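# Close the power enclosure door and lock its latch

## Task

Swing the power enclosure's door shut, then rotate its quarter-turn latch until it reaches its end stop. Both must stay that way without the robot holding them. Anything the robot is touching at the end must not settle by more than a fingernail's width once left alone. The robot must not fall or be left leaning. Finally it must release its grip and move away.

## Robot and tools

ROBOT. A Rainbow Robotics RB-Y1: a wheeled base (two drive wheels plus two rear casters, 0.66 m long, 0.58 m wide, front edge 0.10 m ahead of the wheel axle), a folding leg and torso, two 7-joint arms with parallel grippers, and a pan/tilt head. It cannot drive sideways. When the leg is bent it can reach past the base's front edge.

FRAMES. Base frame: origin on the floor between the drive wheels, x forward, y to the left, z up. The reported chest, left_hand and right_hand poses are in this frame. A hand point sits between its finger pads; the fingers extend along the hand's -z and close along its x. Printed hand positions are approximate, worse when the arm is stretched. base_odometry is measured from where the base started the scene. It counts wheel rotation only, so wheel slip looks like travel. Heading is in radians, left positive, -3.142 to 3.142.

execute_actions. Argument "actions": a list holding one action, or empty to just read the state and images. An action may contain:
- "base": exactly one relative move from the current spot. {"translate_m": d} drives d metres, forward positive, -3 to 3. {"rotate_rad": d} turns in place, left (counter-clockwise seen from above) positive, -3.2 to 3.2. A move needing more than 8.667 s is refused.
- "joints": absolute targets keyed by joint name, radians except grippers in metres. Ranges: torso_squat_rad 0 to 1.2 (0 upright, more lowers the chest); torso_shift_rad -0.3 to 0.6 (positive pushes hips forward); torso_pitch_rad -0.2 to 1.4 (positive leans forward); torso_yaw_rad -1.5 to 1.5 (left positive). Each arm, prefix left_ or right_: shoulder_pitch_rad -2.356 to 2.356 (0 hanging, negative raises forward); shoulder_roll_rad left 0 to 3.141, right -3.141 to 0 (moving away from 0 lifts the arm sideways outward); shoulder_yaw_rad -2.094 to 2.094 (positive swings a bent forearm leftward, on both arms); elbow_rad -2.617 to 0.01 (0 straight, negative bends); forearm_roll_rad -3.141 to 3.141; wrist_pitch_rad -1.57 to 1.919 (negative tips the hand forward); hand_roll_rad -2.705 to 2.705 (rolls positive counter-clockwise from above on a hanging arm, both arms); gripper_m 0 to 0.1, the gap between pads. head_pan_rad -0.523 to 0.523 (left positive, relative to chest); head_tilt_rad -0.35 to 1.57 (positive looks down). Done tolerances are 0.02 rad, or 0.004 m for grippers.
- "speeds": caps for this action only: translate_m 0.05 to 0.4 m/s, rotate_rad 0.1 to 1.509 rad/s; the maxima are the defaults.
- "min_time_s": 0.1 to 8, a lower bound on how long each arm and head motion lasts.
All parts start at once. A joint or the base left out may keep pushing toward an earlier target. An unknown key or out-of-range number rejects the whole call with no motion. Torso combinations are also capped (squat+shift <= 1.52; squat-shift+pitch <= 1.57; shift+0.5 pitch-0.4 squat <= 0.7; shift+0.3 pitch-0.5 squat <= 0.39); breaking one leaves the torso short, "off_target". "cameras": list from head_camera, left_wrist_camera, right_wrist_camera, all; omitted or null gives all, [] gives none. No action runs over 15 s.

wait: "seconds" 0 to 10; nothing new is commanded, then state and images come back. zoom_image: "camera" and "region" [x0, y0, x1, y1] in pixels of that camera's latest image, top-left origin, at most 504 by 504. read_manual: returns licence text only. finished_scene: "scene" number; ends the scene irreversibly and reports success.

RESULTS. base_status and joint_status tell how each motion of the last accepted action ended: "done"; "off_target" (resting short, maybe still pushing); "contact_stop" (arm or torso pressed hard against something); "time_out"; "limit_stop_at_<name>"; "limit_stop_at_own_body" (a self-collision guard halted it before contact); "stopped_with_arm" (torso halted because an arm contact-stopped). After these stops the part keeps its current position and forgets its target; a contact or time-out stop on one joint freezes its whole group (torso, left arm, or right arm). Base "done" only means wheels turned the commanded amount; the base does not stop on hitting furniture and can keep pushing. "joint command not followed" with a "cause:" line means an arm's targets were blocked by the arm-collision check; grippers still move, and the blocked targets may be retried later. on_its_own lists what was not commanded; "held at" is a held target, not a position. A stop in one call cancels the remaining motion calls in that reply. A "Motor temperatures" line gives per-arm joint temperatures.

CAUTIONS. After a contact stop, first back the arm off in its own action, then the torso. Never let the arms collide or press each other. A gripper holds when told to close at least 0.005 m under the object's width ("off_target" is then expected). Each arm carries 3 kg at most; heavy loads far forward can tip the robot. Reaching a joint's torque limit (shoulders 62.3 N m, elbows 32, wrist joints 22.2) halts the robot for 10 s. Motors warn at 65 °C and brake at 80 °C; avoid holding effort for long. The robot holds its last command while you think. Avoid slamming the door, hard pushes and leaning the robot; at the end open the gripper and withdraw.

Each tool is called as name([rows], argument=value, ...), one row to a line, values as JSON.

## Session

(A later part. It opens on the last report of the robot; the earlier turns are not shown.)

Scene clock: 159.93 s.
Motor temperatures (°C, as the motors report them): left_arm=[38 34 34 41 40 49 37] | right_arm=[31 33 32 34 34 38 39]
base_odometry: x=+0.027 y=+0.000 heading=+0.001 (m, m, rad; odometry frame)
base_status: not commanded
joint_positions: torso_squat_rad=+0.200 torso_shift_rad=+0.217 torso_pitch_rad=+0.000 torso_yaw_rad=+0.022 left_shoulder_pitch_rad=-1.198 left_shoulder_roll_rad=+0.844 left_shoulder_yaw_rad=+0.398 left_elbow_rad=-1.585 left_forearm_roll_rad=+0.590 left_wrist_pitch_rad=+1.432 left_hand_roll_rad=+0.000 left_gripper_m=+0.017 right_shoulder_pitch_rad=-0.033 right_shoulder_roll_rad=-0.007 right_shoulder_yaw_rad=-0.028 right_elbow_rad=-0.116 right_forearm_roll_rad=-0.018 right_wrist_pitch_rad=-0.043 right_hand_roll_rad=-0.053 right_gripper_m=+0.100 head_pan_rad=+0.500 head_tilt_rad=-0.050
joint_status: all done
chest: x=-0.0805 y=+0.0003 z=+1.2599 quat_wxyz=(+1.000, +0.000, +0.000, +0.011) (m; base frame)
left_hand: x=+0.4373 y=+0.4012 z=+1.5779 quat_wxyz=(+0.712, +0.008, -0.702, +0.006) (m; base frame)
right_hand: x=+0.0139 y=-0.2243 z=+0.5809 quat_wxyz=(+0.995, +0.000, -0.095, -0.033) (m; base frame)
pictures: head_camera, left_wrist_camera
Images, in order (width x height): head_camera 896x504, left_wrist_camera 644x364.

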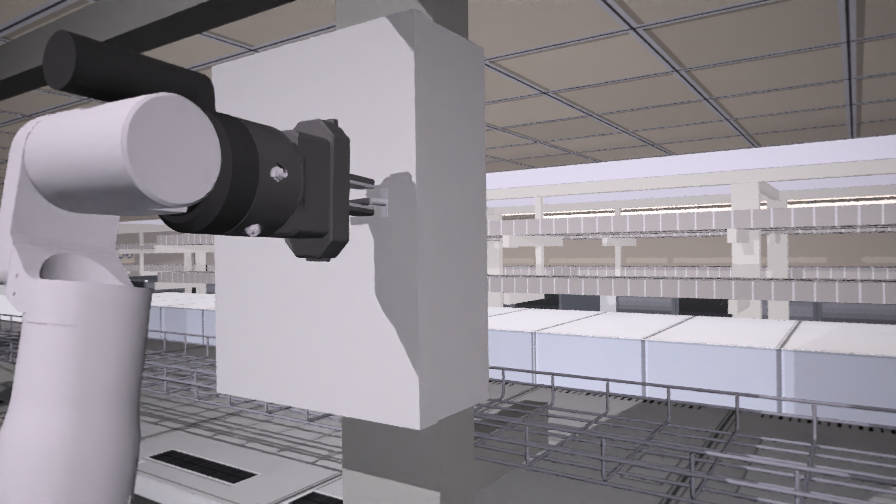

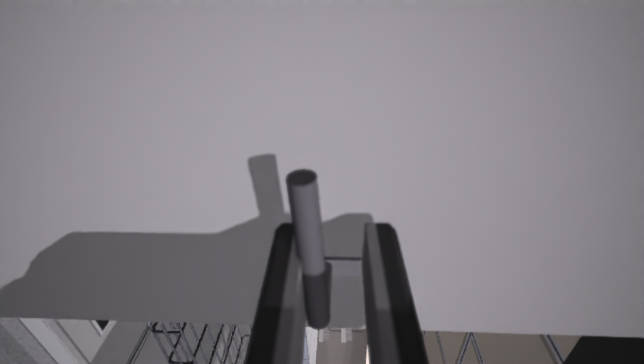

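execute_actions([
  {"joints":{"torso_squat_rad":0.3,"torso_shift_rad":0.15,"left_gripper_m":0.03}},
], cameras=[])

execute_actions([
  {"joints":{"torso_squat_rad":0.39,"left_gripper_m":0}},
], cameras=[])

execute_actions([
  {"joints":{"torso_squat_rad":0.37,"torso_shift_rad":0.232}},
], cameras=["left_wrist_camera"])

execute_actions([
  {"joints":{"torso_squat_rad":0.29,"torso_shift_rad":0.225}},
], cameras=["head_camera","left_wrist_camera"])

zoom_image(camera="head_camera", region=[360,340,520,450])

Scene clock: 163.43 s.
Motor temperatures (°C, as the motors report them): left_arm=[39 35 34 41 39 51 37] | right_arm=[31 33 32 34 34 38 39]
base_odometry: x=+0.027 y=+0.000 heading=+0.001 (m, m, rad; odometry frame)
base_status: not commanded
joint_positions: torso_squat_rad=+0.300 torso_shift_rad=+0.150 torso_pitch_rad=+0.000 torso_yaw_rad=+0.021 left_shoulder_pitch_rad=-1.204 left_shoulder_roll_rad=+0.847 left_shoulder_yaw_rad=+0.400 left_elbow_rad=-1.587 left_forearm_roll_rad=+0.589 left_wrist_pitch_rad=+1.427 left_hand_roll_rad=+0.000 left_gripper_m=+0.030 right_shoulder_pitch_rad=-0.033 right_shoulder_roll_rad=-0.007 right_shoulder_yaw_rad=-0.028 right_elbow_rad=-0.116 right_forearm_roll_rad=-0.018 right_wrist_pitch_rad=-0.043 right_hand_roll_rad=-0.053 right_gripper_m=+0.100 head_pan_rad=+0.500 head_tilt_rad=-0.050
joint_status: all done
chest: x=-0.1282 y=+0.0002 z=+1.2512 quat_wxyz=(+1.000, +0.000, +0.000, +0.011) (m; base frame)
left_hand: x=+0.3874 y=+0.4011 z=+1.5751 quat_wxyz=(+0.707, +0.009, -0.707, +0.006) (m; base frame)
right_hand: x=-0.0337 y=-0.2241 z=+0.5721 quat_wxyz=(+0.995, +0.000, -0.095, -0.033) (m; base frame)
pictures: none
No camera images: the call's "cameras" was empty. Leave "cameras" out to get every camera's image.

Scene clock: 164.50 s.
Motor temperatures (°C, as the motors report them): left_arm=[39 35 34 41 39 51 37] | right_arm=[31 33 32 34 34 38 39]
base_odometry: x=+0.027 y=+0.000 heading=+0.001 (m, m, rad; odometry frame)
base_status: not commanded
joint_positions: torso_squat_rad=+0.390 torso_shift_rad=+0.150 torso_pitch_rad=+0.000 torso_yaw_rad=+0.021 left_shoulder_pitch_rad=-1.204 left_shoulder_roll_rad=+0.847 left_shoulder_yaw_rad=+0.400 left_elbow_rad=-1.587 left_forearm_roll_rad=+0.589 left_wrist_pitch_rad=+1.427 left_hand_roll_rad=+0.000 left_gripper_m=+0.000 right_shoulder_pitch_rad=-0.033 right_shoulder_roll_rad=-0.007 right_shoulder_yaw_rad=-0.028 right_elbow_rad=-0.116 right_forearm_roll_rad=-0.018 right_wrist_pitch_rad=-0.043 right_hand_roll_rad=-0.053 right_gripper_m=+0.100 head_pan_rad=+0.500 head_tilt_rad=-0.050
joint_status: all done
chest: x=-0.1313 y=+0.0002 z=+1.2301 quat_wxyz=(+1.000, +0.000, +0.000, +0.011) (m; base frame)
left_hand: x=+0.3843 y=+0.4011 z=+1.5540 quat_wxyz=(+0.707, +0.009, -0.707, +0.006) (m; base frame)
right_hand: x=-0.0369 y=-0.2241 z=+0.5510 quat_wxyz=(+0.995, +0.000, -0.095, -0.033) (m; base frame)
pictures: none
No camera images: the call's "cameras" was empty. Leave "cameras" out to get every camera's image.

Scene clock: 165.83 s.
Motor temperatures (°C, as the motors report them): left_arm=[39 35 34 41 39 51 37] | right_arm=[31 33 32 34 34 38 39]
base_odometry: x=+0.027 y=+0.000 heading=+0.001 (m, m, rad; odometry frame)
base_status: not commanded
joint_positions: torso_squat_rad=+0.370 torso_shift_rad=+0.232 torso_pitch_rad=+0.000 torso_yaw_rad=+0.021 left_shoulder_pitch_rad=-1.204 left_shoulder_roll_rad=+0.847 left_shoulder_yaw_rad=+0.400 left_elbow_rad=-1.587 left_forearm_roll_rad=+0.589 left_wrist_pitch_rad=+1.427 left_hand_roll_rad=+0.000 left_gripper_m=+0.000 right_shoulder_pitch_rad=-0.033 right_shoulder_roll_rad=-0.007 right_shoulder_yaw_rad=-0.028 right_elbow_rad=-0.116 right_forearm_roll_rad=-0.018 right_wrist_pitch_rad=-0.043 right_hand_roll_rad=-0.053 right_gripper_m=+0.100 head_pan_rad=+0.500 head_tilt_rad=-0.050
joint_status: all done
chest: x=-0.0779 y=+0.0002 z=+1.2251 quat_wxyz=(+1.000, +0.000, +0.000, +0.011) (m; base frame)
left_hand: x=+0.4377 y=+0.4011 z=+1.5489 quat_wxyz=(+0.707, +0.009, -0.707, +0.006) (m; base frame)
right_hand: x=+0.0164 y=-0.2241 z=+0.5460 quat_wxyz=(+0.995, +0.000, -0.095, -0.033) (m; base frame)
pictures: left_wrist_camera
Images, in order (width x height): left_wrist_camera 644x364.

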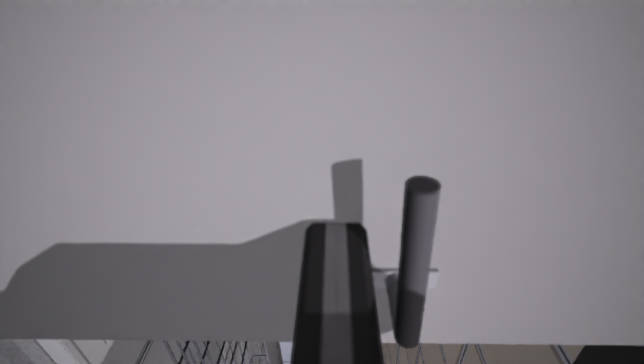

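Scene clock: 166.83 s.
Motor temperatures (°C, as the motors report them): left_arm=[39 35 34 41 39 51 37] | right_arm=[31 33 32 34 34 38 39]
base_odometry: x=+0.027 y=+0.000 heading=+0.001 (m, m, rad; odometry frame)
base_status: not commanded
joint_positions: torso_squat_rad=+0.290 torso_shift_rad=+0.225 torso_pitch_rad=+0.001 torso_yaw_rad=+0.021 left_shoulder_pitch_rad=-1.197 left_shoulder_roll_rad=+0.842 left_shoulder_yaw_rad=+0.397 left_elbow_rad=-1.584 left_forearm_roll_rad=+0.590 left_wrist_pitch_rad=+1.432 left_hand_roll_rad=+0.000 left_gripper_m=+0.000 right_shoulder_pitch_rad=-0.033 right_shoulder_roll_rad=-0.007 right_shoulder_yaw_rad=-0.028 right_elbow_rad=-0.116 right_forearm_roll_rad=-0.018 right_wrist_pitch_rad=-0.043 right_hand_roll_rad=-0.053 right_gripper_m=+0.100 head_pan_rad=+0.500 head_tilt_rad=-0.050
joint_status: all done
chest: x=-0.0778 y=+0.0003 z=+1.2438 quat_wxyz=(+1.000, +0.000, +0.001, +0.011) (m; base frame)
left_hand: x=+0.4415 y=+0.4004 z=+1.5596 quat_wxyz=(+0.714, +0.008, -0.700, +0.005) (m; base frame)
right_hand: x=+0.0157 y=-0.2243 z=+0.5647 quat_wxyz=(+0.995, +0.000, -0.094, -0.033) (m; base frame)
pictures: head_camera, left_wrist_camera
Images, in order (width x height): head_camera 896x504, left_wrist_camera 644x364.

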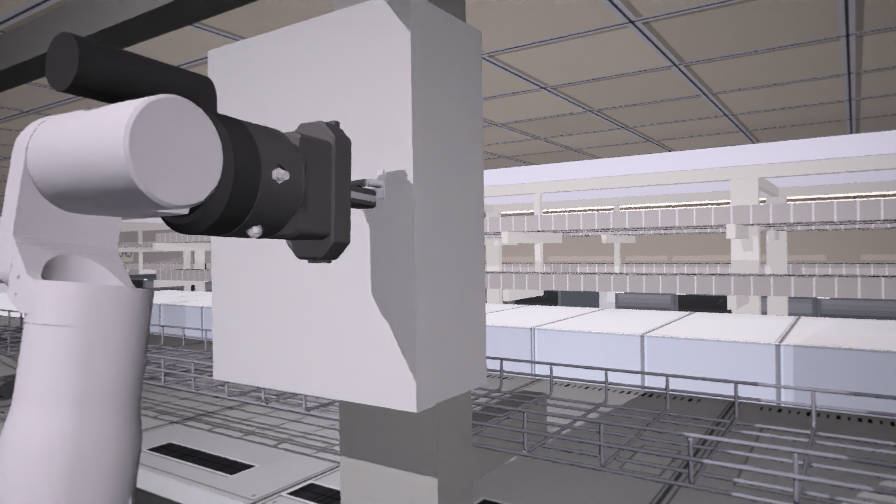

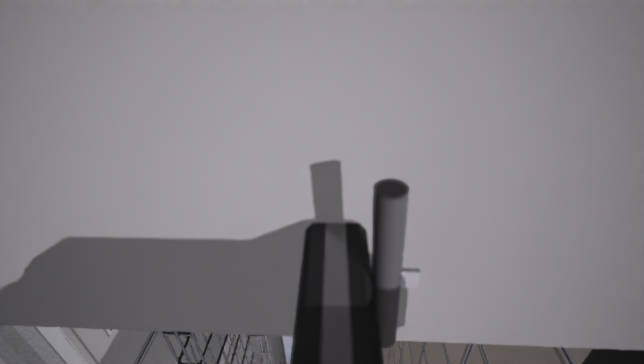

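Region (360, 340, 520, 450) of head_camera's 896x504 image, scaled by 3.150, with more detail than that image has; it fills the top 346 rows of this view, and the rest is white.

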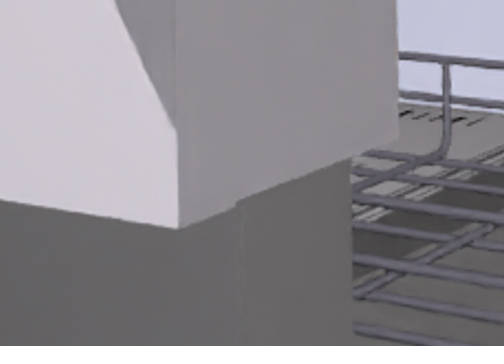

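execute_actions([
  {"joints":{"torso_squat_rad":0.272,"torso_shift_rad":0.222}},
], cameras=["head_camera"])

zoom_image(camera="head_camera", region=[360,340,520,450])

execute_actions([
  {"joints":{"torso_squat_rad":0.265,"torso_shift_rad":0.232}},
], cameras=["head_camera"])

zoom_image(camera="head_camera", region=[360,340,520,450])

Scene clock: 177.77 s.
Motor temperatures (°C, as the motors report them): left_arm=[40 35 34 41 39 52 37] | right_arm=[31 33 32 34 34 38 39]
TORQUE FAULT: left_wrist_pitch_rad reached its load limit. The robot stopped for 10 seconds, dropped its targets and accepts commands again. The stop added 9.4 s to the call and to motion_time.
base_odometry: x=+0.027 y=+0.000 heading=+0.001 (m, m, rad; odometry frame)
base_status: not commanded
joint_positions: torso_squat_rad=+0.284 torso_shift_rad=+0.224 torso_pitch_rad=+0.001 torso_yaw_rad=+0.022 left_shoulder_pitch_rad=-1.192 left_shoulder_roll_rad=+0.840 left_shoulder_yaw_rad=+0.395 left_elbow_rad=-1.583 left_forearm_roll_rad=+0.591 left_wrist_pitch_rad=+1.435 left_hand_roll_rad=+0.000 left_gripper_m=+0.000 right_shoulder_pitch_rad=-0.033 right_shoulder_roll_rad=-0.007 right_shoulder_yaw_rad=-0.028 right_elbow_rad=-0.116 right_forearm_roll_rad=-0.018 right_wrist_pitch_rad=-0.043 right_hand_roll_rad=-0.053 right_gripper_m=+0.100 head_pan_rad=+0.500 head_tilt_rad=-0.050
joint_status: all done
chest: x=-0.0782 y=+0.0003 z=+1.2452 quat_wxyz=(+1.000, +0.000, +0.001, +0.011) (m; base frame)
left_hand: x=+0.4427 y=+0.4000 z=+1.5574 quat_wxyz=(+0.717, +0.007, -0.697, +0.005) (m; base frame)
right_hand: x=+0.0153 y=-0.2243 z=+0.5660 quat_wxyz=(+0.995, +0.000, -0.094, -0.033) (m; base frame)
pictures: head_camera
Images, in order (width x height): head_camera 896x504.

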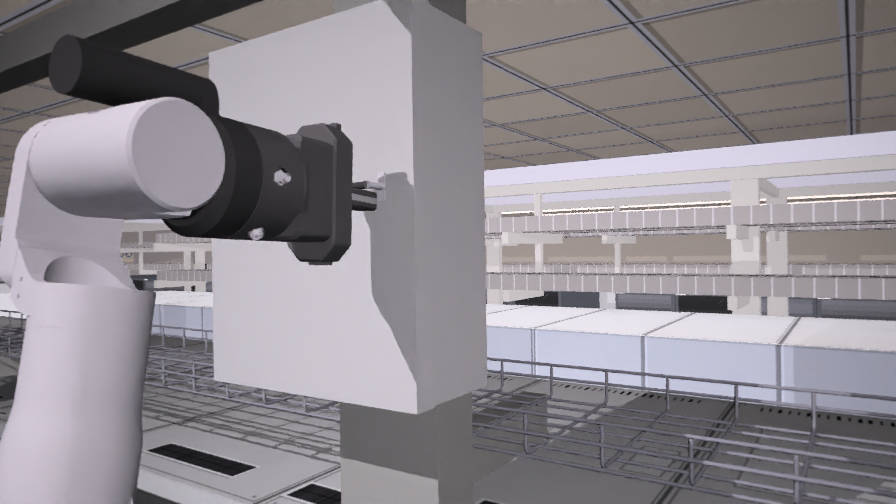

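Region (360, 340, 520, 450) of head_camera's 896x504 image, scaled by 3.150, with more detail than that image has; it fills the top 346 rows of this view, and the rest is white.

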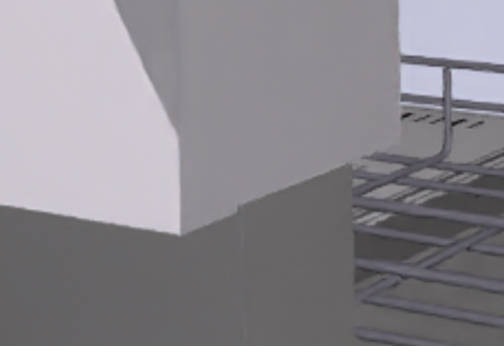

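not run: a stop came earlier in this reply.

Region (360, 340, 520, 450) of head_camera's 896x504 image, scaled by 3.150, with more detail than that image has; it fills the top 346 rows of this view, and the rest is white.

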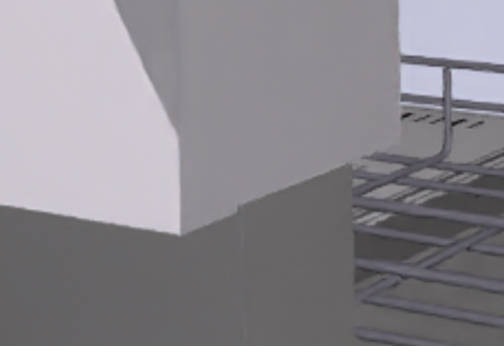

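execute_actions([
  {"joints":{"torso_squat_rad":0.36,"torso_shift_rad":0.215}},
], cameras=[])

execute_actions([
  {"joints":{"torso_yaw_rad":0.005,"torso_shift_rad":0.2,"left_shoulder_pitch_rad":-1.205,"left_shoulder_roll_rad":0.847,"left_shoulder_yaw_rad":0.4,"left_elbow_rad":-1.587,"left_forearm_roll_rad":0.589,"left_wrist_pitch_rad":1.427}},
], cameras=["left_wrist_camera"])

execute_actions([
  {"joints":{"torso_squat_rad":0.315,"torso_shift_rad":0.197}},
], cameras=["head_camera","left_wrist_camera"])

zoom_image(camera="head_camera", region=[360,340,520,450])

Scene clock: 182.27 s.
Motor temperatures (°C, as the motors report them): left_arm=[40 35 34 41 38 52 37] | right_arm=[31 33 32 34 34 38 39]
base_odometry: x=+0.027 y=+0.000 heading=+0.001 (m, m, rad; odometry frame)
base_status: not commanded
joint_positions: torso_squat_rad=+0.360 torso_shift_rad=+0.215 torso_pitch_rad=+0.001 torso_yaw_rad=+0.022 left_shoulder_pitch_rad=-1.196 left_shoulder_roll_rad=+0.842 left_shoulder_yaw_rad=+0.396 left_elbow_rad=-1.584 left_forearm_roll_rad=+0.591 left_wrist_pitch_rad=+1.432 left_hand_roll_rad=+0.000 left_gripper_m=+0.000 right_shoulder_pitch_rad=-0.033 right_shoulder_roll_rad=-0.007 right_shoulder_yaw_rad=-0.028 right_elbow_rad=-0.116 right_forearm_roll_rad=-0.018 right_wrist_pitch_rad=-0.043 right_hand_roll_rad=-0.053 right_gripper_m=+0.100 head_pan_rad=+0.500 head_tilt_rad=-0.050
joint_status: all done
chest: x=-0.0880 y=+0.0002 z=+1.2300 quat_wxyz=(+1.000, +0.000, +0.001, +0.011) (m; base frame)
left_hand: x=+0.4316 y=+0.4001 z=+1.5454 quat_wxyz=(+0.714, +0.008, -0.700, +0.005) (m; base frame)
right_hand: x=+0.0057 y=-0.2242 z=+0.5508 quat_wxyz=(+0.995, +0.000, -0.094, -0.033) (m; base frame)
pictures: none
No camera images: the call's "cameras" was empty. Leave "cameras" out to get every camera's image.

Scene clock: 183.00 s.
Motor temperatures (°C, as the motors report them): left_arm=[40 35 34 41 38 52 37] | right_arm=[31 33 32 34 34 38 39]
base_odometry: x=+0.027 y=+0.000 heading=+0.001 (m, m, rad; odometry frame)
base_status: not commanded
joint_positions: torso_squat_rad=+0.360 torso_shift_rad=+0.200 torso_pitch_rad=+0.001 torso_yaw_rad=+0.005 left_shoulder_pitch_rad=-1.204 left_shoulder_roll_rad=+0.847 left_shoulder_yaw_rad=+0.400 left_elbow_rad=-1.587 left_forearm_roll_rad=+0.589 left_wrist_pitch_rad=+1.427 left_hand_roll_rad=+0.000 left_gripper_m=+0.000 right_shoulder_pitch_rad=-0.033 right_shoulder_roll_rad=-0.007 right_shoulder_yaw_rad=-0.028 right_elbow_rad=-0.116 right_forearm_roll_rad=-0.018 right_wrist_pitch_rad=-0.043 right_hand_roll_rad=-0.053 right_gripper_m=+0.100 head_pan_rad=+0.500 head_tilt_rad=-0.050
joint_status: all done
chest: x=-0.0976 y=+0.0002 z=+1.2320 quat_wxyz=(+1.000, +0.000, +0.001, +0.003) (m; base frame)
left_hand: x=+0.4249 y=+0.3926 z=+1.5553 quat_wxyz=(+0.708, +0.003, -0.707, +0.000) (m; base frame)
right_hand: x=-0.0076 y=-0.2257 z=+0.5528 quat_wxyz=(+0.995, -0.001, -0.094, -0.041) (m; base frame)
pictures: left_wrist_camera
Images, in order (width x height): left_wrist_camera 644x364.

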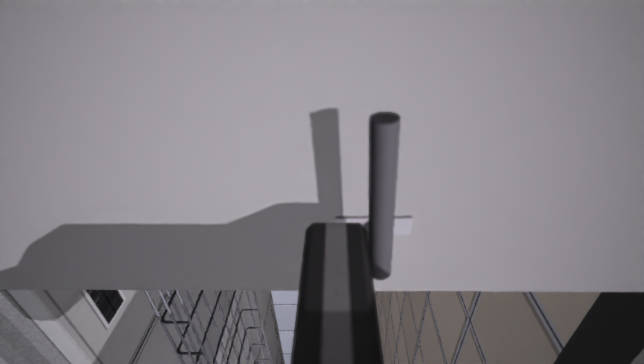

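Scene clock: 183.83 s.
Motor temperatures (°C, as the motors report them): left_arm=[40 35 34 41 38 52 37] | right_arm=[31 33 32 34 34 38 39]
base_odometry: x=+0.027 y=+0.000 heading=+0.001 (m, m, rad; odometry frame)
base_status: not commanded
joint_positions: torso_squat_rad=+0.315 torso_shift_rad=+0.197 torso_pitch_rad=+0.002 torso_yaw_rad=+0.005 left_shoulder_pitch_rad=-1.198 left_shoulder_roll_rad=+0.844 left_shoulder_yaw_rad=+0.398 left_elbow_rad=-1.584 left_forearm_roll_rad=+0.590 left_wrist_pitch_rad=+1.431 left_hand_roll_rad=+0.000 left_gripper_m=+0.000 right_shoulder_pitch_rad=-0.033 right_shoulder_roll_rad=-0.007 right_shoulder_yaw_rad=-0.028 right_elbow_rad=-0.116 right_forearm_roll_rad=-0.018 right_wrist_pitch_rad=-0.043 right_hand_roll_rad=-0.053 right_gripper_m=+0.100 head_pan_rad=+0.500 head_tilt_rad=-0.050
joint_status: all done
chest: x=-0.0970 y=+0.0005 z=+1.2426 quat_wxyz=(+1.000, +0.000, +0.001, +0.003) (m; base frame)
left_hand: x=+0.4281 y=+0.3932 z=+1.5595 quat_wxyz=(+0.713, +0.003, -0.701, +0.001) (m; base frame)
right_hand: x=-0.0077 y=-0.2259 z=+0.5635 quat_wxyz=(+0.995, -0.001, -0.094, -0.041) (m; base frame)
pictures: head_camera, left_wrist_camera
Images, in order (width x height): head_camera 896x504, left_wrist_camera 644x364.

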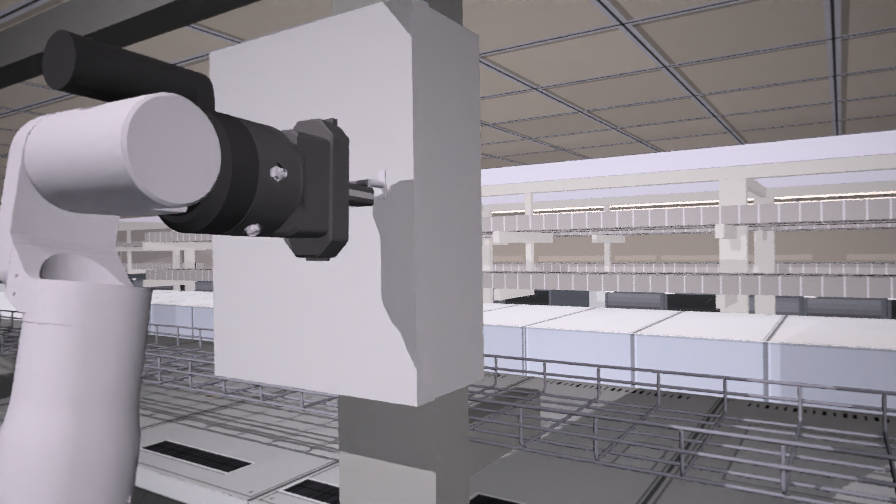

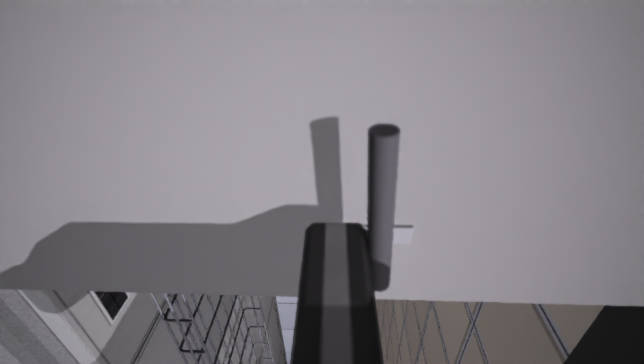

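Region (360, 340, 520, 450) of head_camera's 896x504 image, scaled by 3.150, with more detail than that image has; it fills the top 346 rows of this view, and the rest is white.

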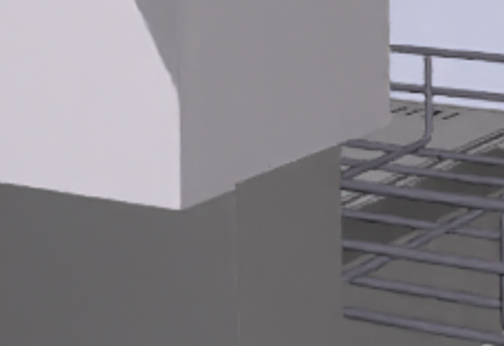

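execute_actions([
  {"joints":{"torso_squat_rad":0.304,"torso_shift_rad":0.21}},
], cameras=["head_camera","left_wrist_camera"])

zoom_image(camera="head_camera", region=[360,340,520,450])

Scene clock: 185.03 s.
Motor temperatures (°C, as the motors report them): left_arm=[40 35 34 42 38 53 37] | right_arm=[31 33 32 34 34 38 39]
base_odometry: x=+0.027 y=+0.000 heading=+0.001 (m, m, rad; odometry frame)
base_status: not commanded
joint_positions: torso_squat_rad=+0.304 torso_shift_rad=+0.210 torso_pitch_rad=+0.002 torso_yaw_rad=+0.005 left_shoulder_pitch_rad=-1.197 left_shoulder_roll_rad=+0.844 left_shoulder_yaw_rad=+0.398 left_elbow_rad=-1.584 left_forearm_roll_rad=+0.589 left_wrist_pitch_rad=+1.431 left_hand_roll_rad=+0.000 left_gripper_m=+0.000 right_shoulder_pitch_rad=-0.033 right_shoulder_roll_rad=-0.007 right_shoulder_yaw_rad=-0.028 right_elbow_rad=-0.116 right_forearm_roll_rad=-0.018 right_wrist_pitch_rad=-0.043 right_hand_roll_rad=-0.053 right_gripper_m=+0.100 head_pan_rad=+0.500 head_tilt_rad=-0.050
joint_status: all done
chest: x=-0.0880 y=+0.0006 z=+1.2431 quat_wxyz=(+1.000, +0.000, +0.001, +0.003) (m; base frame)
left_hand: x=+0.4372 y=+0.3936 z=+1.5596 quat_wxyz=(+0.713, +0.003, -0.701, +0.001) (m; base frame)
right_hand: x=+0.0012 y=-0.2259 z=+0.5641 quat_wxyz=(+0.995, -0.001, -0.094, -0.041) (m; base frame)
pictures: head_camera, left_wrist_camera
Images, in order (width x height): head_camera 896x504, left_wrist_camera 644x364.

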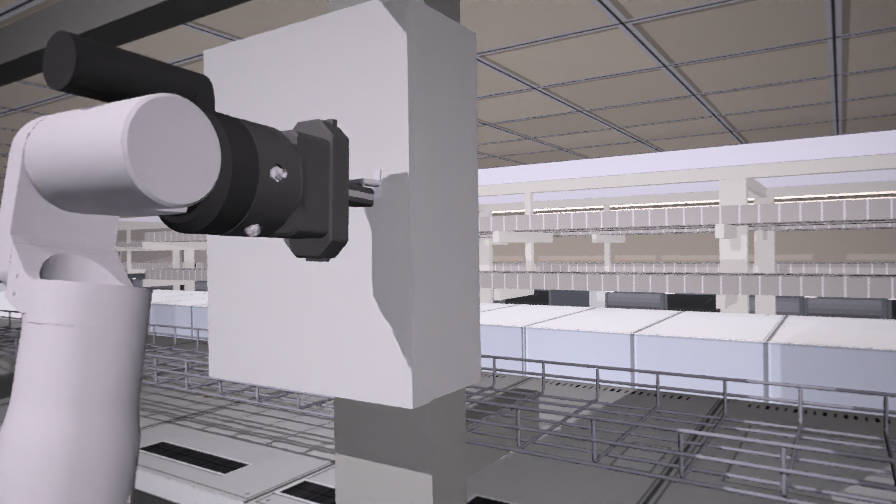

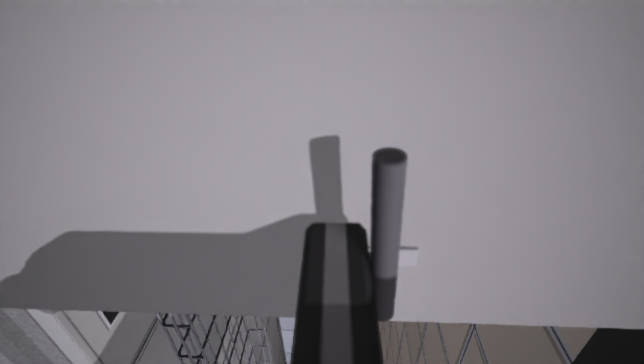

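Region (360, 340, 520, 450) of head_camera's 896x504 image, scaled by 3.150, with more detail than that image has; it fills the top 346 rows of this view, and the rest is white.

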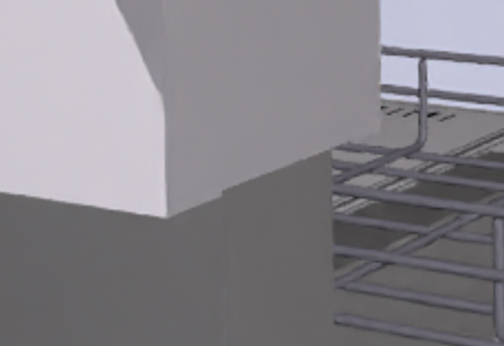

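execute_actions([
  {"joints":{"torso_squat_rad":0.36,"torso_shift_rad":0.14}},
], cameras=[])

execute_actions([
  {"joints":{"torso_squat_rad":0.32,"left_gripper_m":0.03,"torso_pitch_rad":0}},
], cameras=[])

execute_actions([
  {"joints":{"torso_squat_rad":0.285,"torso_shift_rad":0.218}},
], cameras=["head_camera","left_wrist_camera"])

execute_actions([
  {"base":{"translate_m":0.012},"speeds":{"translate_m":0.05},"joints":{"left_gripper_m":0.012}},
], cameras=["head_camera","left_wrist_camera"])

Scene clock: 189.03 s.
Motor temperatures (°C, as the motors report them): left_arm=[41 35 34 42 38 55 37] | right_arm=[31 33 32 34 34 38 39]
base_odometry: x=+0.027 y=+0.000 heading=+0.001 (m, m, rad; odometry frame)
base_status: not commanded
joint_positions: torso_squat_rad=+0.360 torso_shift_rad=+0.140 torso_pitch_rad=+0.002 torso_yaw_rad=+0.005 left_shoulder_pitch_rad=-1.201 left_shoulder_roll_rad=+0.846 left_shoulder_yaw_rad=+0.399 left_elbow_rad=-1.585 left_forearm_roll_rad=+0.589 left_wrist_pitch_rad=+1.429 left_hand_roll_rad=+0.000 left_gripper_m=+0.000 right_shoulder_pitch_rad=-0.033 right_shoulder_roll_rad=-0.007 right_shoulder_yaw_rad=-0.028 right_elbow_rad=-0.116 right_forearm_roll_rad=-0.018 right_wrist_pitch_rad=-0.043 right_hand_roll_rad=-0.053 right_gripper_m=+0.100 head_pan_rad=+0.500 head_tilt_rad=-0.050
joint_status: all done
chest: x=-0.1357 y=+0.0007 z=+1.2386 quat_wxyz=(+1.000, +0.000, +0.001, +0.003) (m; base frame)
left_hand: x=+0.3885 y=+0.3941 z=+1.5579 quat_wxyz=(+0.711, +0.003, -0.704, +0.001) (m; base frame)
right_hand: x=-0.0464 y=-0.2258 z=+0.5595 quat_wxyz=(+0.995, -0.001, -0.094, -0.041) (m; base frame)
pictures: none
No camera images: the call's "cameras" was empty. Leave "cameras" out to get every camera's image.

Scene clock: 189.83 s.
Motor temperatures (°C, as the motors report them): left_arm=[41 35 34 42 38 56 37] | right_arm=[31 33 32 34 34 38 39]
base_odometry: x=+0.027 y=+0.000 heading=+0.001 (m, m, rad; odometry frame)
base_status: not commanded
joint_positions: torso_squat_rad=+0.320 torso_shift_rad=+0.141 torso_pitch_rad=+0.003 torso_yaw_rad=+0.005 left_shoulder_pitch_rad=-1.195 left_shoulder_roll_rad=+0.842 left_shoulder_yaw_rad=+0.396 left_elbow_rad=-1.582 left_forearm_roll_rad=+0.590 left_wrist_pitch_rad=+1.432 left_hand_roll_rad=+0.000 left_gripper_m=+0.000 right_shoulder_pitch_rad=-0.033 right_shoulder_roll_rad=-0.007 right_shoulder_yaw_rad=-0.028 right_elbow_rad=-0.116 right_forearm_roll_rad=-0.018 right_wrist_pitch_rad=-0.043 right_hand_roll_rad=-0.053 right_gripper_m=+0.100 head_pan_rad=+0.500 head_tilt_rad=-0.050
joint_status: left_gripper_m off_target (ended at +0.000, target +0.030); the others done
chest: x=-0.1338 y=+0.0006 z=+1.2479 quat_wxyz=(+1.000, +0.000, +0.001, +0.002) (m; base frame)
left_hand: x=+0.3935 y=+0.3925 z=+1.5613 quat_wxyz=(+0.716, +0.002, -0.699, +0.000) (m; base frame)
right_hand: x=-0.0451 y=-0.2259 z=+0.5687 quat_wxyz=(+0.995, -0.001, -0.093, -0.041) (m; base frame)
pictures: none
No camera images: the call's "cameras" was empty. Leave "cameras" out to get every camera's image.

Scene clock: 200.17 s.
Motor temperatures (°C, as the motors report them): left_arm=[43 37 35 43 40 65 37] | right_arm=[31 33 32 34 34 38 39]
TORQUE FAULT: left_wrist_pitch_rad reached its load limit. The robot stopped for 10 seconds, dropped its targets and accepts commands again. The stop added 9.4 s to the call and to motion_time.
MOTOR HOT: a motor of the left arm reached 65 °C. Now the hottest motor of the left arm, joint 6 (wrist pitch), reports 65 °C. The temperature limit of the motors' drives, at which the controller stops that arm, is 80 °C. To cool a motor, set the load down, stop pushing, or move to a pose that needs little force.
base_odometry: x=+0.027 y=+0.000 heading=+0.001 (m, m, rad; odometry frame)
base_status: not commanded
joint_positions: torso_squat_rad=+0.312 torso_shift_rad=+0.161 torso_pitch_rad=+0.006 torso_yaw_rad=+0.004 left_shoulder_pitch_rad=-1.186 left_shoulder_roll_rad=+0.834 left_shoulder_yaw_rad=+0.390 left_elbow_rad=-1.579 left_forearm_roll_rad=+0.593 left_wrist_pitch_rad=+1.437 left_hand_roll_rad=+0.000 left_gripper_m=+0.021 right_shoulder_pitch_rad=-0.033 right_shoulder_roll_rad=-0.007 right_shoulder_yaw_rad=-0.028 right_elbow_rad=-0.116 right_forearm_roll_rad=-0.018 right_wrist_pitch_rad=-0.043 right_hand_roll_rad=-0.053 right_gripper_m=+0.100 head_pan_rad=+0.500 head_tilt_rad=-0.050
joint_status: torso_squat_rad torque_fault (moved -0.008 of -0.035); torso_shift_rad torque_fault (moved +0.020 of +0.077)
on_its_own: torso_squat_rad is held at +0.312, not at your +0.285, since a torque_fault; torso_shift_rad is held at +0.160, not at your +0.218, since a torque_fault; left_gripper_m moved +0.021 toward your old target +0.030
chest: x=-0.1195 y=+0.0002 z=+1.2476 quat_wxyz=(+1.000, +0.000, +0.003, +0.002) (m; base frame)
left_hand: x=+0.4136 y=+0.3885 z=+1.5505 quat_wxyz=(+0.724, -0.001, -0.690, -0.003) (m; base frame)
right_hand: x=-0.0331 y=-0.2259 z=+0.5681 quat_wxyz=(+0.995, -0.001, -0.092, -0.042) (m; base frame)
pictures: head_camera, left_wrist_camera
Images, in order (width x height): head_camera 896x504, left_wrist_camera 644x364.

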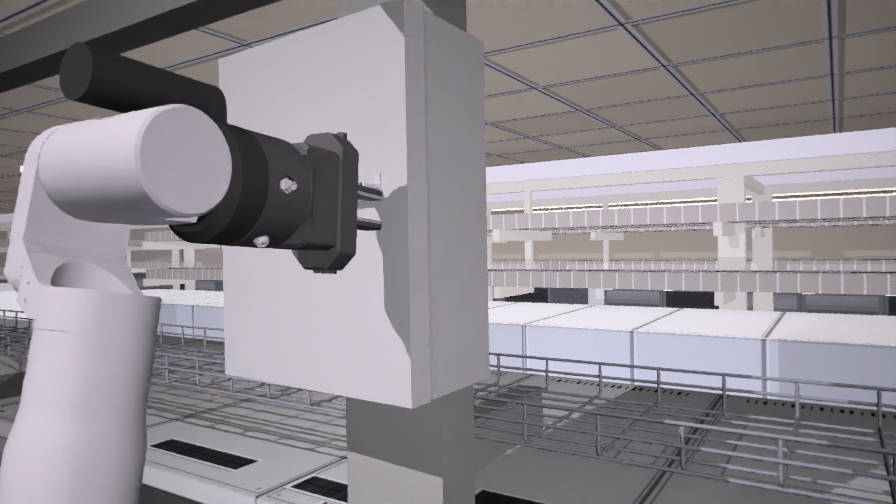

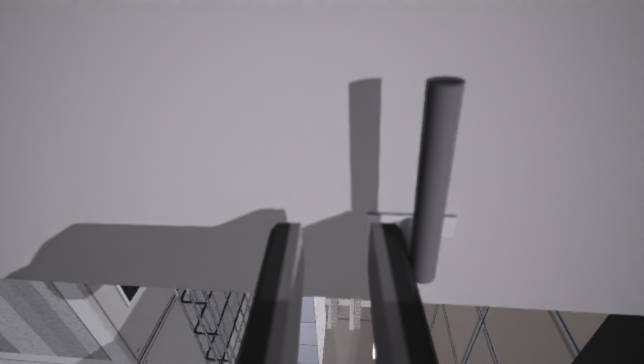

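not run: a stop came earlier in this reply.

zoom_image(camera="head_camera", region=[360,340,520,450])

zoom_image(camera="head_camera", region=[360,0,520,110])

execute_actions([
  {"joints":{"torso_squat_rad":0.38,"torso_shift_rad":0.165,"left_gripper_m":0.0}},
], cameras=["head_camera"])

zoom_image(camera="head_camera", region=[360,320,520,430])

Region (360, 340, 520, 450) of head_camera's 896x504 image, scaled by 3.150, with more detail than that image has; it fills the top 346 rows of this view, and the rest is white.

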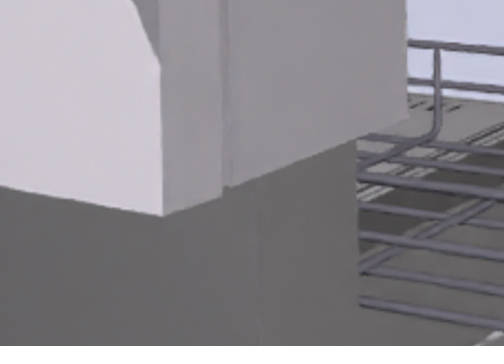

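Region (360, 0, 520, 110) of head_camera's 896x504 image, scaled by 3.150, with more detail than that image has; it fills the top 346 rows of this view, and the rest is white.

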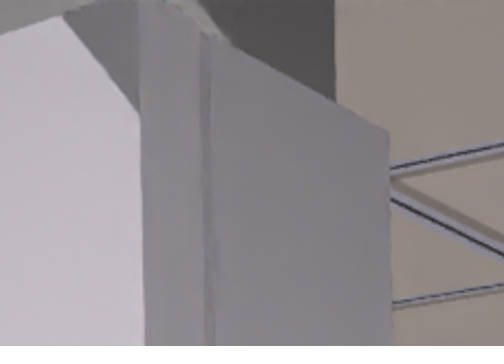

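Scene clock: 201.90 s.
Motor temperatures (°C, as the motors report them): left_arm=[43 37 35 43 40 65 37] | right_arm=[31 33 32 34 34 38 39]
MOTOR HOT: still on. Now the hottest motor of the left arm, joint 6 (wrist pitch), reports 65 °C; a drive's own limit is 80 °C.
base_odometry: x=+0.027 y=+0.000 heading=+0.001 (m, m, rad; odometry frame)
base_status: not commanded
joint_positions: torso_squat_rad=+0.380 torso_shift_rad=+0.165 torso_pitch_rad=+0.004 torso_yaw_rad=+0.004 left_shoulder_pitch_rad=-1.194 left_shoulder_roll_rad=+0.840 left_shoulder_yaw_rad=+0.395 left_elbow_rad=-1.582 left_forearm_roll_rad=+0.591 left_wrist_pitch_rad=+1.433 left_hand_roll_rad=+0.000 left_gripper_m=+0.000 right_shoulder_pitch_rad=-0.033 right_shoulder_roll_rad=-0.007 right_shoulder_yaw_rad=-0.028 right_elbow_rad=-0.116 right_forearm_roll_rad=-0.018 right_wrist_pitch_rad=-0.043 right_hand_roll_rad=-0.053 right_gripper_m=+0.100 head_pan_rad=+0.500 head_tilt_rad=-0.050
joint_status: all done
chest: x=-0.1201 y=+0.0001 z=+1.2312 quat_wxyz=(+1.000, +0.000, +0.002, +0.002) (m; base frame)
left_hand: x=+0.4084 y=+0.3905 z=+1.5433 quat_wxyz=(+0.717, +0.001, -0.697, -0.001) (m; base frame)
right_hand: x=-0.0320 y=-0.2258 z=+0.5517 quat_wxyz=(+0.995, -0.001, -0.093, -0.041) (m; base frame)
pictures: head_camera
Images, in order (width x height): head_camera 896x504.

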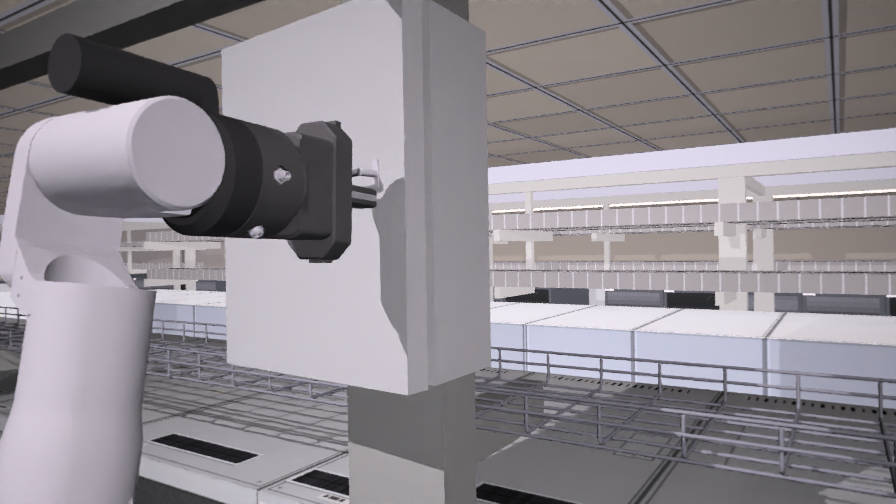

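Region (360, 320, 520, 430) of head_camera's 896x504 image, scaled by 3.150, with more detail than that image has; it fills the top 346 rows of this view, and the rest is white.

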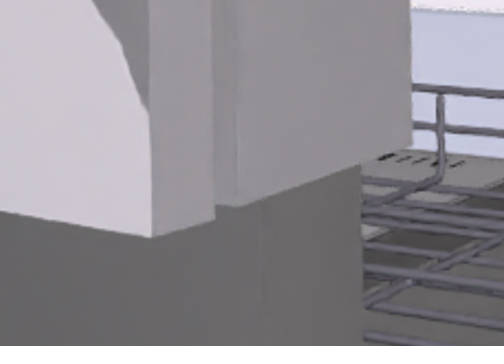

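execute_actions([
  {"joints":{"torso_squat_rad":0.4,"torso_shift_rad":0.09,"torso_pitch_rad":0}},
], cameras=[])

execute_actions([
  {"joints":{"torso_squat_rad":0.34,"torso_yaw_rad":0.03,"left_gripper_m":0.05,"left_shoulder_pitch_rad":-1.205,"left_shoulder_roll_rad":0.847,"left_shoulder_yaw_rad":0.4,"left_elbow_rad":-1.587,"left_forearm_roll_rad":0.589,"left_wrist_pitch_rad":1.427}},
], cameras=[])

execute_actions([
  {"joints":{"torso_squat_rad":0.31,"torso_shift_rad":0.18}},
], cameras=[])

execute_actions([
  {"joints":{"left_gripper_m":0}},
], cameras=["left_wrist_camera"])

execute_actions([
  {"joints":{"torso_squat_rad":0.345,"torso_shift_rad":0.09,"torso_yaw_rad":0.065}},
], cameras=[])

execute_actions([
  {"joints":{"torso_shift_rad":0.02,"left_gripper_m":0.04}},
], cameras=[])

execute_actions([
  {"joints":{"torso_yaw_rad":-0.25,"left_hand_roll_rad":-2.7,"left_forearm_roll_rad":0.4}},
], cameras=["head_camera","left_wrist_camera"])

Scene clock: 205.57 s.
Motor temperatures (°C, as the motors report them): left_arm=[43 37 34 43 39 63 37] | right_arm=[31 33 32 34 34 38 39]
MOTOR HOT: still on. Now the hottest motor of the left arm, joint 6 (wrist pitch), reports 63 °C; a drive's own limit is 80 °C.
base_odometry: x=+0.027 y=+0.000 heading=+0.001 (m, m, rad; odometry frame)
base_status: not commanded
joint_positions: torso_squat_rad=+0.400 torso_shift_rad=+0.090 torso_pitch_rad=+0.000 torso_yaw_rad=+0.004 left_shoulder_pitch_rad=-1.194 left_shoulder_roll_rad=+0.840 left_shoulder_yaw_rad=+0.395 left_elbow_rad=-1.582 left_forearm_roll_rad=+0.591 left_wrist_pitch_rad=+1.432 left_hand_roll_rad=+0.000 left_gripper_m=+0.000 right_shoulder_pitch_rad=-0.033 right_shoulder_roll_rad=-0.007 right_shoulder_yaw_rad=-0.028 right_elbow_rad=-0.116 right_forearm_roll_rad=-0.018 right_wrist_pitch_rad=-0.043 right_hand_roll_rad=-0.053 right_gripper_m=+0.100 head_pan_rad=+0.500 head_tilt_rad=-0.050
joint_status: all done
chest: x=-0.1701 y=+0.0001 z=+1.2321 quat_wxyz=(+1.000, +0.000, +0.000, +0.002) (m; base frame)
left_hand: x=+0.3571 y=+0.3906 z=+1.5463 quat_wxyz=(+0.715, +0.001, -0.699, -0.001) (m; base frame)
right_hand: x=-0.0795 y=-0.2258 z=+0.5530 quat_wxyz=(+0.995, -0.001, -0.095, -0.041) (m; base frame)
pictures: none
No camera images: the call's "cameras" was empty. Leave "cameras" out to get every camera's image.

Scene clock: 206.53 s.
Motor temperatures (°C, as the motors report them): left_arm=[43 37 34 43 39 62 37] | right_arm=[31 33 32 34 34 38 39]
MOTOR HOT: cleared. Now the hottest motor of the left arm, joint 6 (wrist pitch), reports 62 °C.
base_odometry: x=+0.027 y=+0.000 heading=+0.001 (m, m, rad; odometry frame)
base_status: not commanded
joint_positions: torso_squat_rad=+0.340 torso_shift_rad=+0.090 torso_pitch_rad=+0.000 torso_yaw_rad=+0.030 left_shoulder_pitch_rad=-1.204 left_shoulder_roll_rad=+0.847 left_shoulder_yaw_rad=+0.400 left_elbow_rad=-1.587 left_forearm_roll_rad=+0.589 left_wrist_pitch_rad=+1.427 left_hand_roll_rad=+0.000 left_gripper_m=+0.050 right_shoulder_pitch_rad=-0.032 right_shoulder_roll_rad=-0.007 right_shoulder_yaw_rad=-0.028 right_elbow_rad=-0.116 right_forearm_roll_rad=-0.018 right_wrist_pitch_rad=-0.043 right_hand_roll_rad=-0.053 right_gripper_m=+0.100 head_pan_rad=+0.500 head_tilt_rad=-0.050
joint_status: all done
chest: x=-0.1686 y=+0.0001 z=+1.2472 quat_wxyz=(+1.000, +0.000, +0.000, +0.015) (m; base frame)
left_hand: x=+0.3436 y=+0.4054 z=+1.5710 quat_wxyz=(+0.707, +0.012, -0.707, +0.009) (m; base frame)
right_hand: x=-0.0725 y=-0.2234 z=+0.5681 quat_wxyz=(+0.995, +0.001, -0.095, -0.029) (m; base frame)
pictures: none
No camera images: the call's "cameras" was empty. Leave "cameras" out to get every camera's image.

Scene clock: 207.93 s.
Motor temperatures (°C, as the motors report them): left_arm=[43 37 34 43 39 61 37] | right_arm=[31 33 32 34 34 38 39]
base_odometry: x=+0.027 y=+0.000 heading=+0.001 (m, m, rad; odometry frame)
base_status: not commanded
joint_positions: torso_squat_rad=+0.310 torso_shift_rad=+0.180 torso_pitch_rad=+0.000 torso_yaw_rad=+0.030 left_shoulder_pitch_rad=-1.204 left_shoulder_roll_rad=+0.847 left_shoulder_yaw_rad=+0.400 left_elbow_rad=-1.587 left_forearm_roll_rad=+0.589 left_wrist_pitch_rad=+1.427 left_hand_roll_rad=+0.000 left_gripper_m=+0.050 right_shoulder_pitch_rad=-0.032 right_shoulder_roll_rad=-0.007 right_shoulder_yaw_rad=-0.028 right_elbow_rad=-0.116 right_forearm_roll_rad=-0.018 right_wrist_pitch_rad=-0.043 right_hand_roll_rad=-0.053 right_gripper_m=+0.100 head_pan_rad=+0.500 head_tilt_rad=-0.050
joint_status: all done
chest: x=-0.1086 y=+0.0001 z=+1.2458 quat_wxyz=(+1.000, +0.000, +0.000, +0.015) (m; base frame)
left_hand: x=+0.4037 y=+0.4054 z=+1.5696 quat_wxyz=(+0.707, +0.012, -0.707, +0.009) (m; base frame)
right_hand: x=-0.0125 y=-0.2234 z=+0.5667 quat_wxyz=(+0.995, +0.001, -0.095, -0.029) (m; base frame)
pictures: none
No camera images: the call's "cameras" was empty. Leave "cameras" out to get every camera's image.

Scene clock: 208.90 s.
Motor temperatures (°C, as the motors report them): left_arm=[42 37 34 43 39 60 37] | right_arm=[31 33 32 34 34 38 39]
base_odometry: x=+0.027 y=+0.000 heading=+0.001 (m, m, rad; odometry frame)
base_status: not commanded
joint_positions: torso_squat_rad=+0.310 torso_shift_rad=+0.180 torso_pitch_rad=+0.000 torso_yaw_rad=+0.030 left_shoulder_pitch_rad=-1.204 left_shoulder_roll_rad=+0.846 left_shoulder_yaw_rad=+0.400 left_elbow_rad=-1.587 left_forearm_roll_rad=+0.589 left_wrist_pitch_rad=+1.428 left_hand_roll_rad=+0.000 left_gripper_m=+0.006 right_shoulder_pitch_rad=-0.032 right_shoulder_roll_rad=-0.007 right_shoulder_yaw_rad=-0.028 right_elbow_rad=-0.116 right_forearm_roll_rad=-0.018 right_wrist_pitch_rad=-0.043 right_hand_roll_rad=-0.053 right_gripper_m=+0.100 head_pan_rad=+0.500 head_tilt_rad=-0.050
joint_status: left_gripper_m off_target (ended at +0.006, target +0.000)
chest: x=-0.1086 y=+0.0001 z=+1.2458 quat_wxyz=(+1.000, +0.000, +0.000, +0.015) (m; base frame)
left_hand: x=+0.4039 y=+0.4054 z=+1.5691 quat_wxyz=(+0.708, +0.012, -0.706, +0.009) (m; base frame)
right_hand: x=-0.0125 y=-0.2234 z=+0.5667 quat_wxyz=(+0.995, +0.001, -0.095, -0.029) (m; base frame)
pictures: left_wrist_camera
Images, in order (width x height): left_wrist_camera 644x364.

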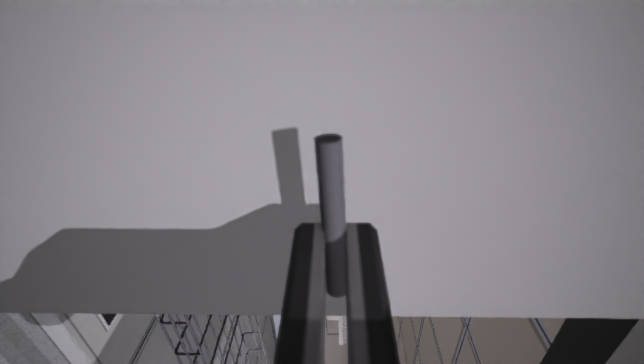

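Scene clock: 210.30 s.
Motor temperatures (°C, as the motors report them): left_arm=[42 36 34 43 40 60 37] | right_arm=[31 33 32 34 34 38 39]
base_odometry: x=+0.027 y=+0.000 heading=+0.001 (m, m, rad; odometry frame)
base_status: not commanded
joint_positions: torso_squat_rad=+0.345 torso_shift_rad=+0.091 torso_pitch_rad=+0.002 torso_yaw_rad=+0.065 left_shoulder_pitch_rad=-1.203 left_shoulder_roll_rad=+0.851 left_shoulder_yaw_rad=+0.403 left_elbow_rad=-1.584 left_forearm_roll_rad=+0.585 left_wrist_pitch_rad=+1.425 left_hand_roll_rad=+0.000 left_gripper_m=+0.006 right_shoulder_pitch_rad=-0.032 right_shoulder_roll_rad=-0.007 right_shoulder_yaw_rad=-0.028 right_elbow_rad=-0.116 right_forearm_roll_rad=-0.018 right_wrist_pitch_rad=-0.043 right_hand_roll_rad=-0.053 right_gripper_m=+0.100 head_pan_rad=+0.500 head_tilt_rad=-0.050
joint_status: all done
chest: x=-0.1677 y=+0.0015 z=+1.2460 quat_wxyz=(+0.999, -0.001, +0.001, +0.033) (m; base frame)
left_hand: x=+0.3293 y=+0.4294 z=+1.5689 quat_wxyz=(+0.707, +0.026, -0.707, +0.026) (m; base frame)
right_hand: x=-0.0647 y=-0.2198 z=+0.5672 quat_wxyz=(+0.996, +0.001, -0.094, -0.011) (m; base frame)
pictures: none
No camera images: the call's "cameras" was empty. Leave "cameras" out to get every camera's image.

Scene clock: 211.90 s.
Motor temperatures (°C, as the motors report them): left_arm=[42 36 34 43 39 59 37] | right_arm=[31 33 32 34 34 38 39]
base_odometry: x=+0.027 y=+0.000 heading=+0.001 (m, m, rad; odometry frame)
base_status: not commanded
joint_positions: torso_squat_rad=+0.345 torso_shift_rad=+0.020 torso_pitch_rad=+0.000 torso_yaw_rad=+0.065 left_shoulder_pitch_rad=-1.204 left_shoulder_roll_rad=+0.847 left_shoulder_yaw_rad=+0.400 left_elbow_rad=-1.587 left_forearm_roll_rad=+0.589 left_wrist_pitch_rad=+1.427 left_hand_roll_rad=+0.000 left_gripper_m=+0.040 right_shoulder_pitch_rad=-0.033 right_shoulder_roll_rad=-0.007 right_shoulder_yaw_rad=-0.028 right_elbow_rad=-0.116 right_forearm_roll_rad=-0.018 right_wrist_pitch_rad=-0.043 right_hand_roll_rad=-0.053 right_gripper_m=+0.100 head_pan_rad=+0.500 head_tilt_rad=-0.050
joint_status: all done
chest: x=-0.2149 y=+0.0002 z=+1.2485 quat_wxyz=(+0.999, +0.000, +0.000, +0.033) (m; base frame)
left_hand: x=+0.2825 y=+0.4235 z=+1.5727 quat_wxyz=(+0.707, +0.025, -0.707, +0.022) (m; base frame)
right_hand: x=-0.1108 y=-0.2198 z=+0.5695 quat_wxyz=(+0.995, +0.002, -0.095, -0.011) (m; base frame)
pictures: none
No camera images: the call's "cameras" was empty. Leave "cameras" out to get every camera's image.

Scene clock: 214.30 s.
Motor temperatures (°C, as the motors report them): left_arm=[42 36 34 42 39 57 37] | right_arm=[31 33 32 34 34 38 39]
base_odometry: x=+0.027 y=+0.000 heading=+0.001 (m, m, rad; odometry frame)
base_status: not commanded
joint_positions: torso_squat_rad=+0.345 torso_shift_rad=+0.020 torso_pitch_rad=+0.000 torso_yaw_rad=-0.250 left_shoulder_pitch_rad=-1.205 left_shoulder_roll_rad=+0.847 left_shoulder_yaw_rad=+0.400 left_elbow_rad=-1.587 left_forearm_roll_rad=+0.400 left_wrist_pitch_rad=+1.427 left_hand_roll_rad=-2.700 left_gripper_m=+0.040 right_shoulder_pitch_rad=-0.033 right_shoulder_roll_rad=-0.007 right_shoulder_yaw_rad=-0.028 right_elbow_rad=-0.116 right_forearm_roll_rad=-0.018 right_wrist_pitch_rad=-0.043 right_hand_roll_rad=-0.053 right_gripper_m=+0.100 head_pan_rad=+0.500 head_tilt_rad=-0.050
joint_status: all done
chest: x=-0.2148 y=+0.0001 z=+1.2485 quat_wxyz=(+0.992, +0.000, +0.000, -0.125) (m; base frame)
left_hand: x=+0.3961 y=+0.2908 z=+1.5734 quat_wxyz=(+0.122, +0.689, -0.166, -0.695) (m; base frame)
right_hand: x=-0.1841 y=-0.2412 z=+0.5694 quat_wxyz=(+0.981, -0.013, -0.094, -0.167) (m; base frame)
pictures: head_camera, left_wrist_camera
Images, in order (width x height): head_camera 896x504, left_wrist_camera 644x364.

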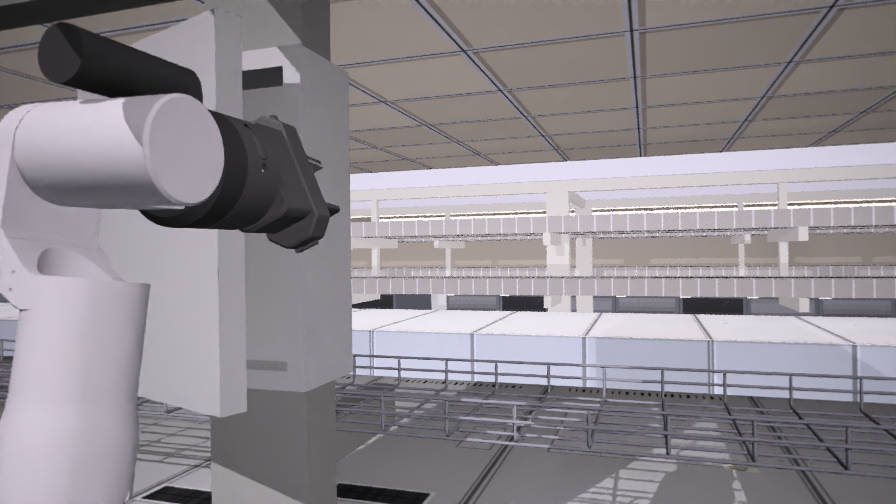

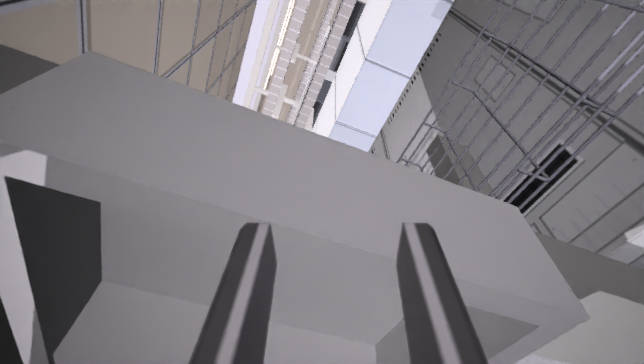

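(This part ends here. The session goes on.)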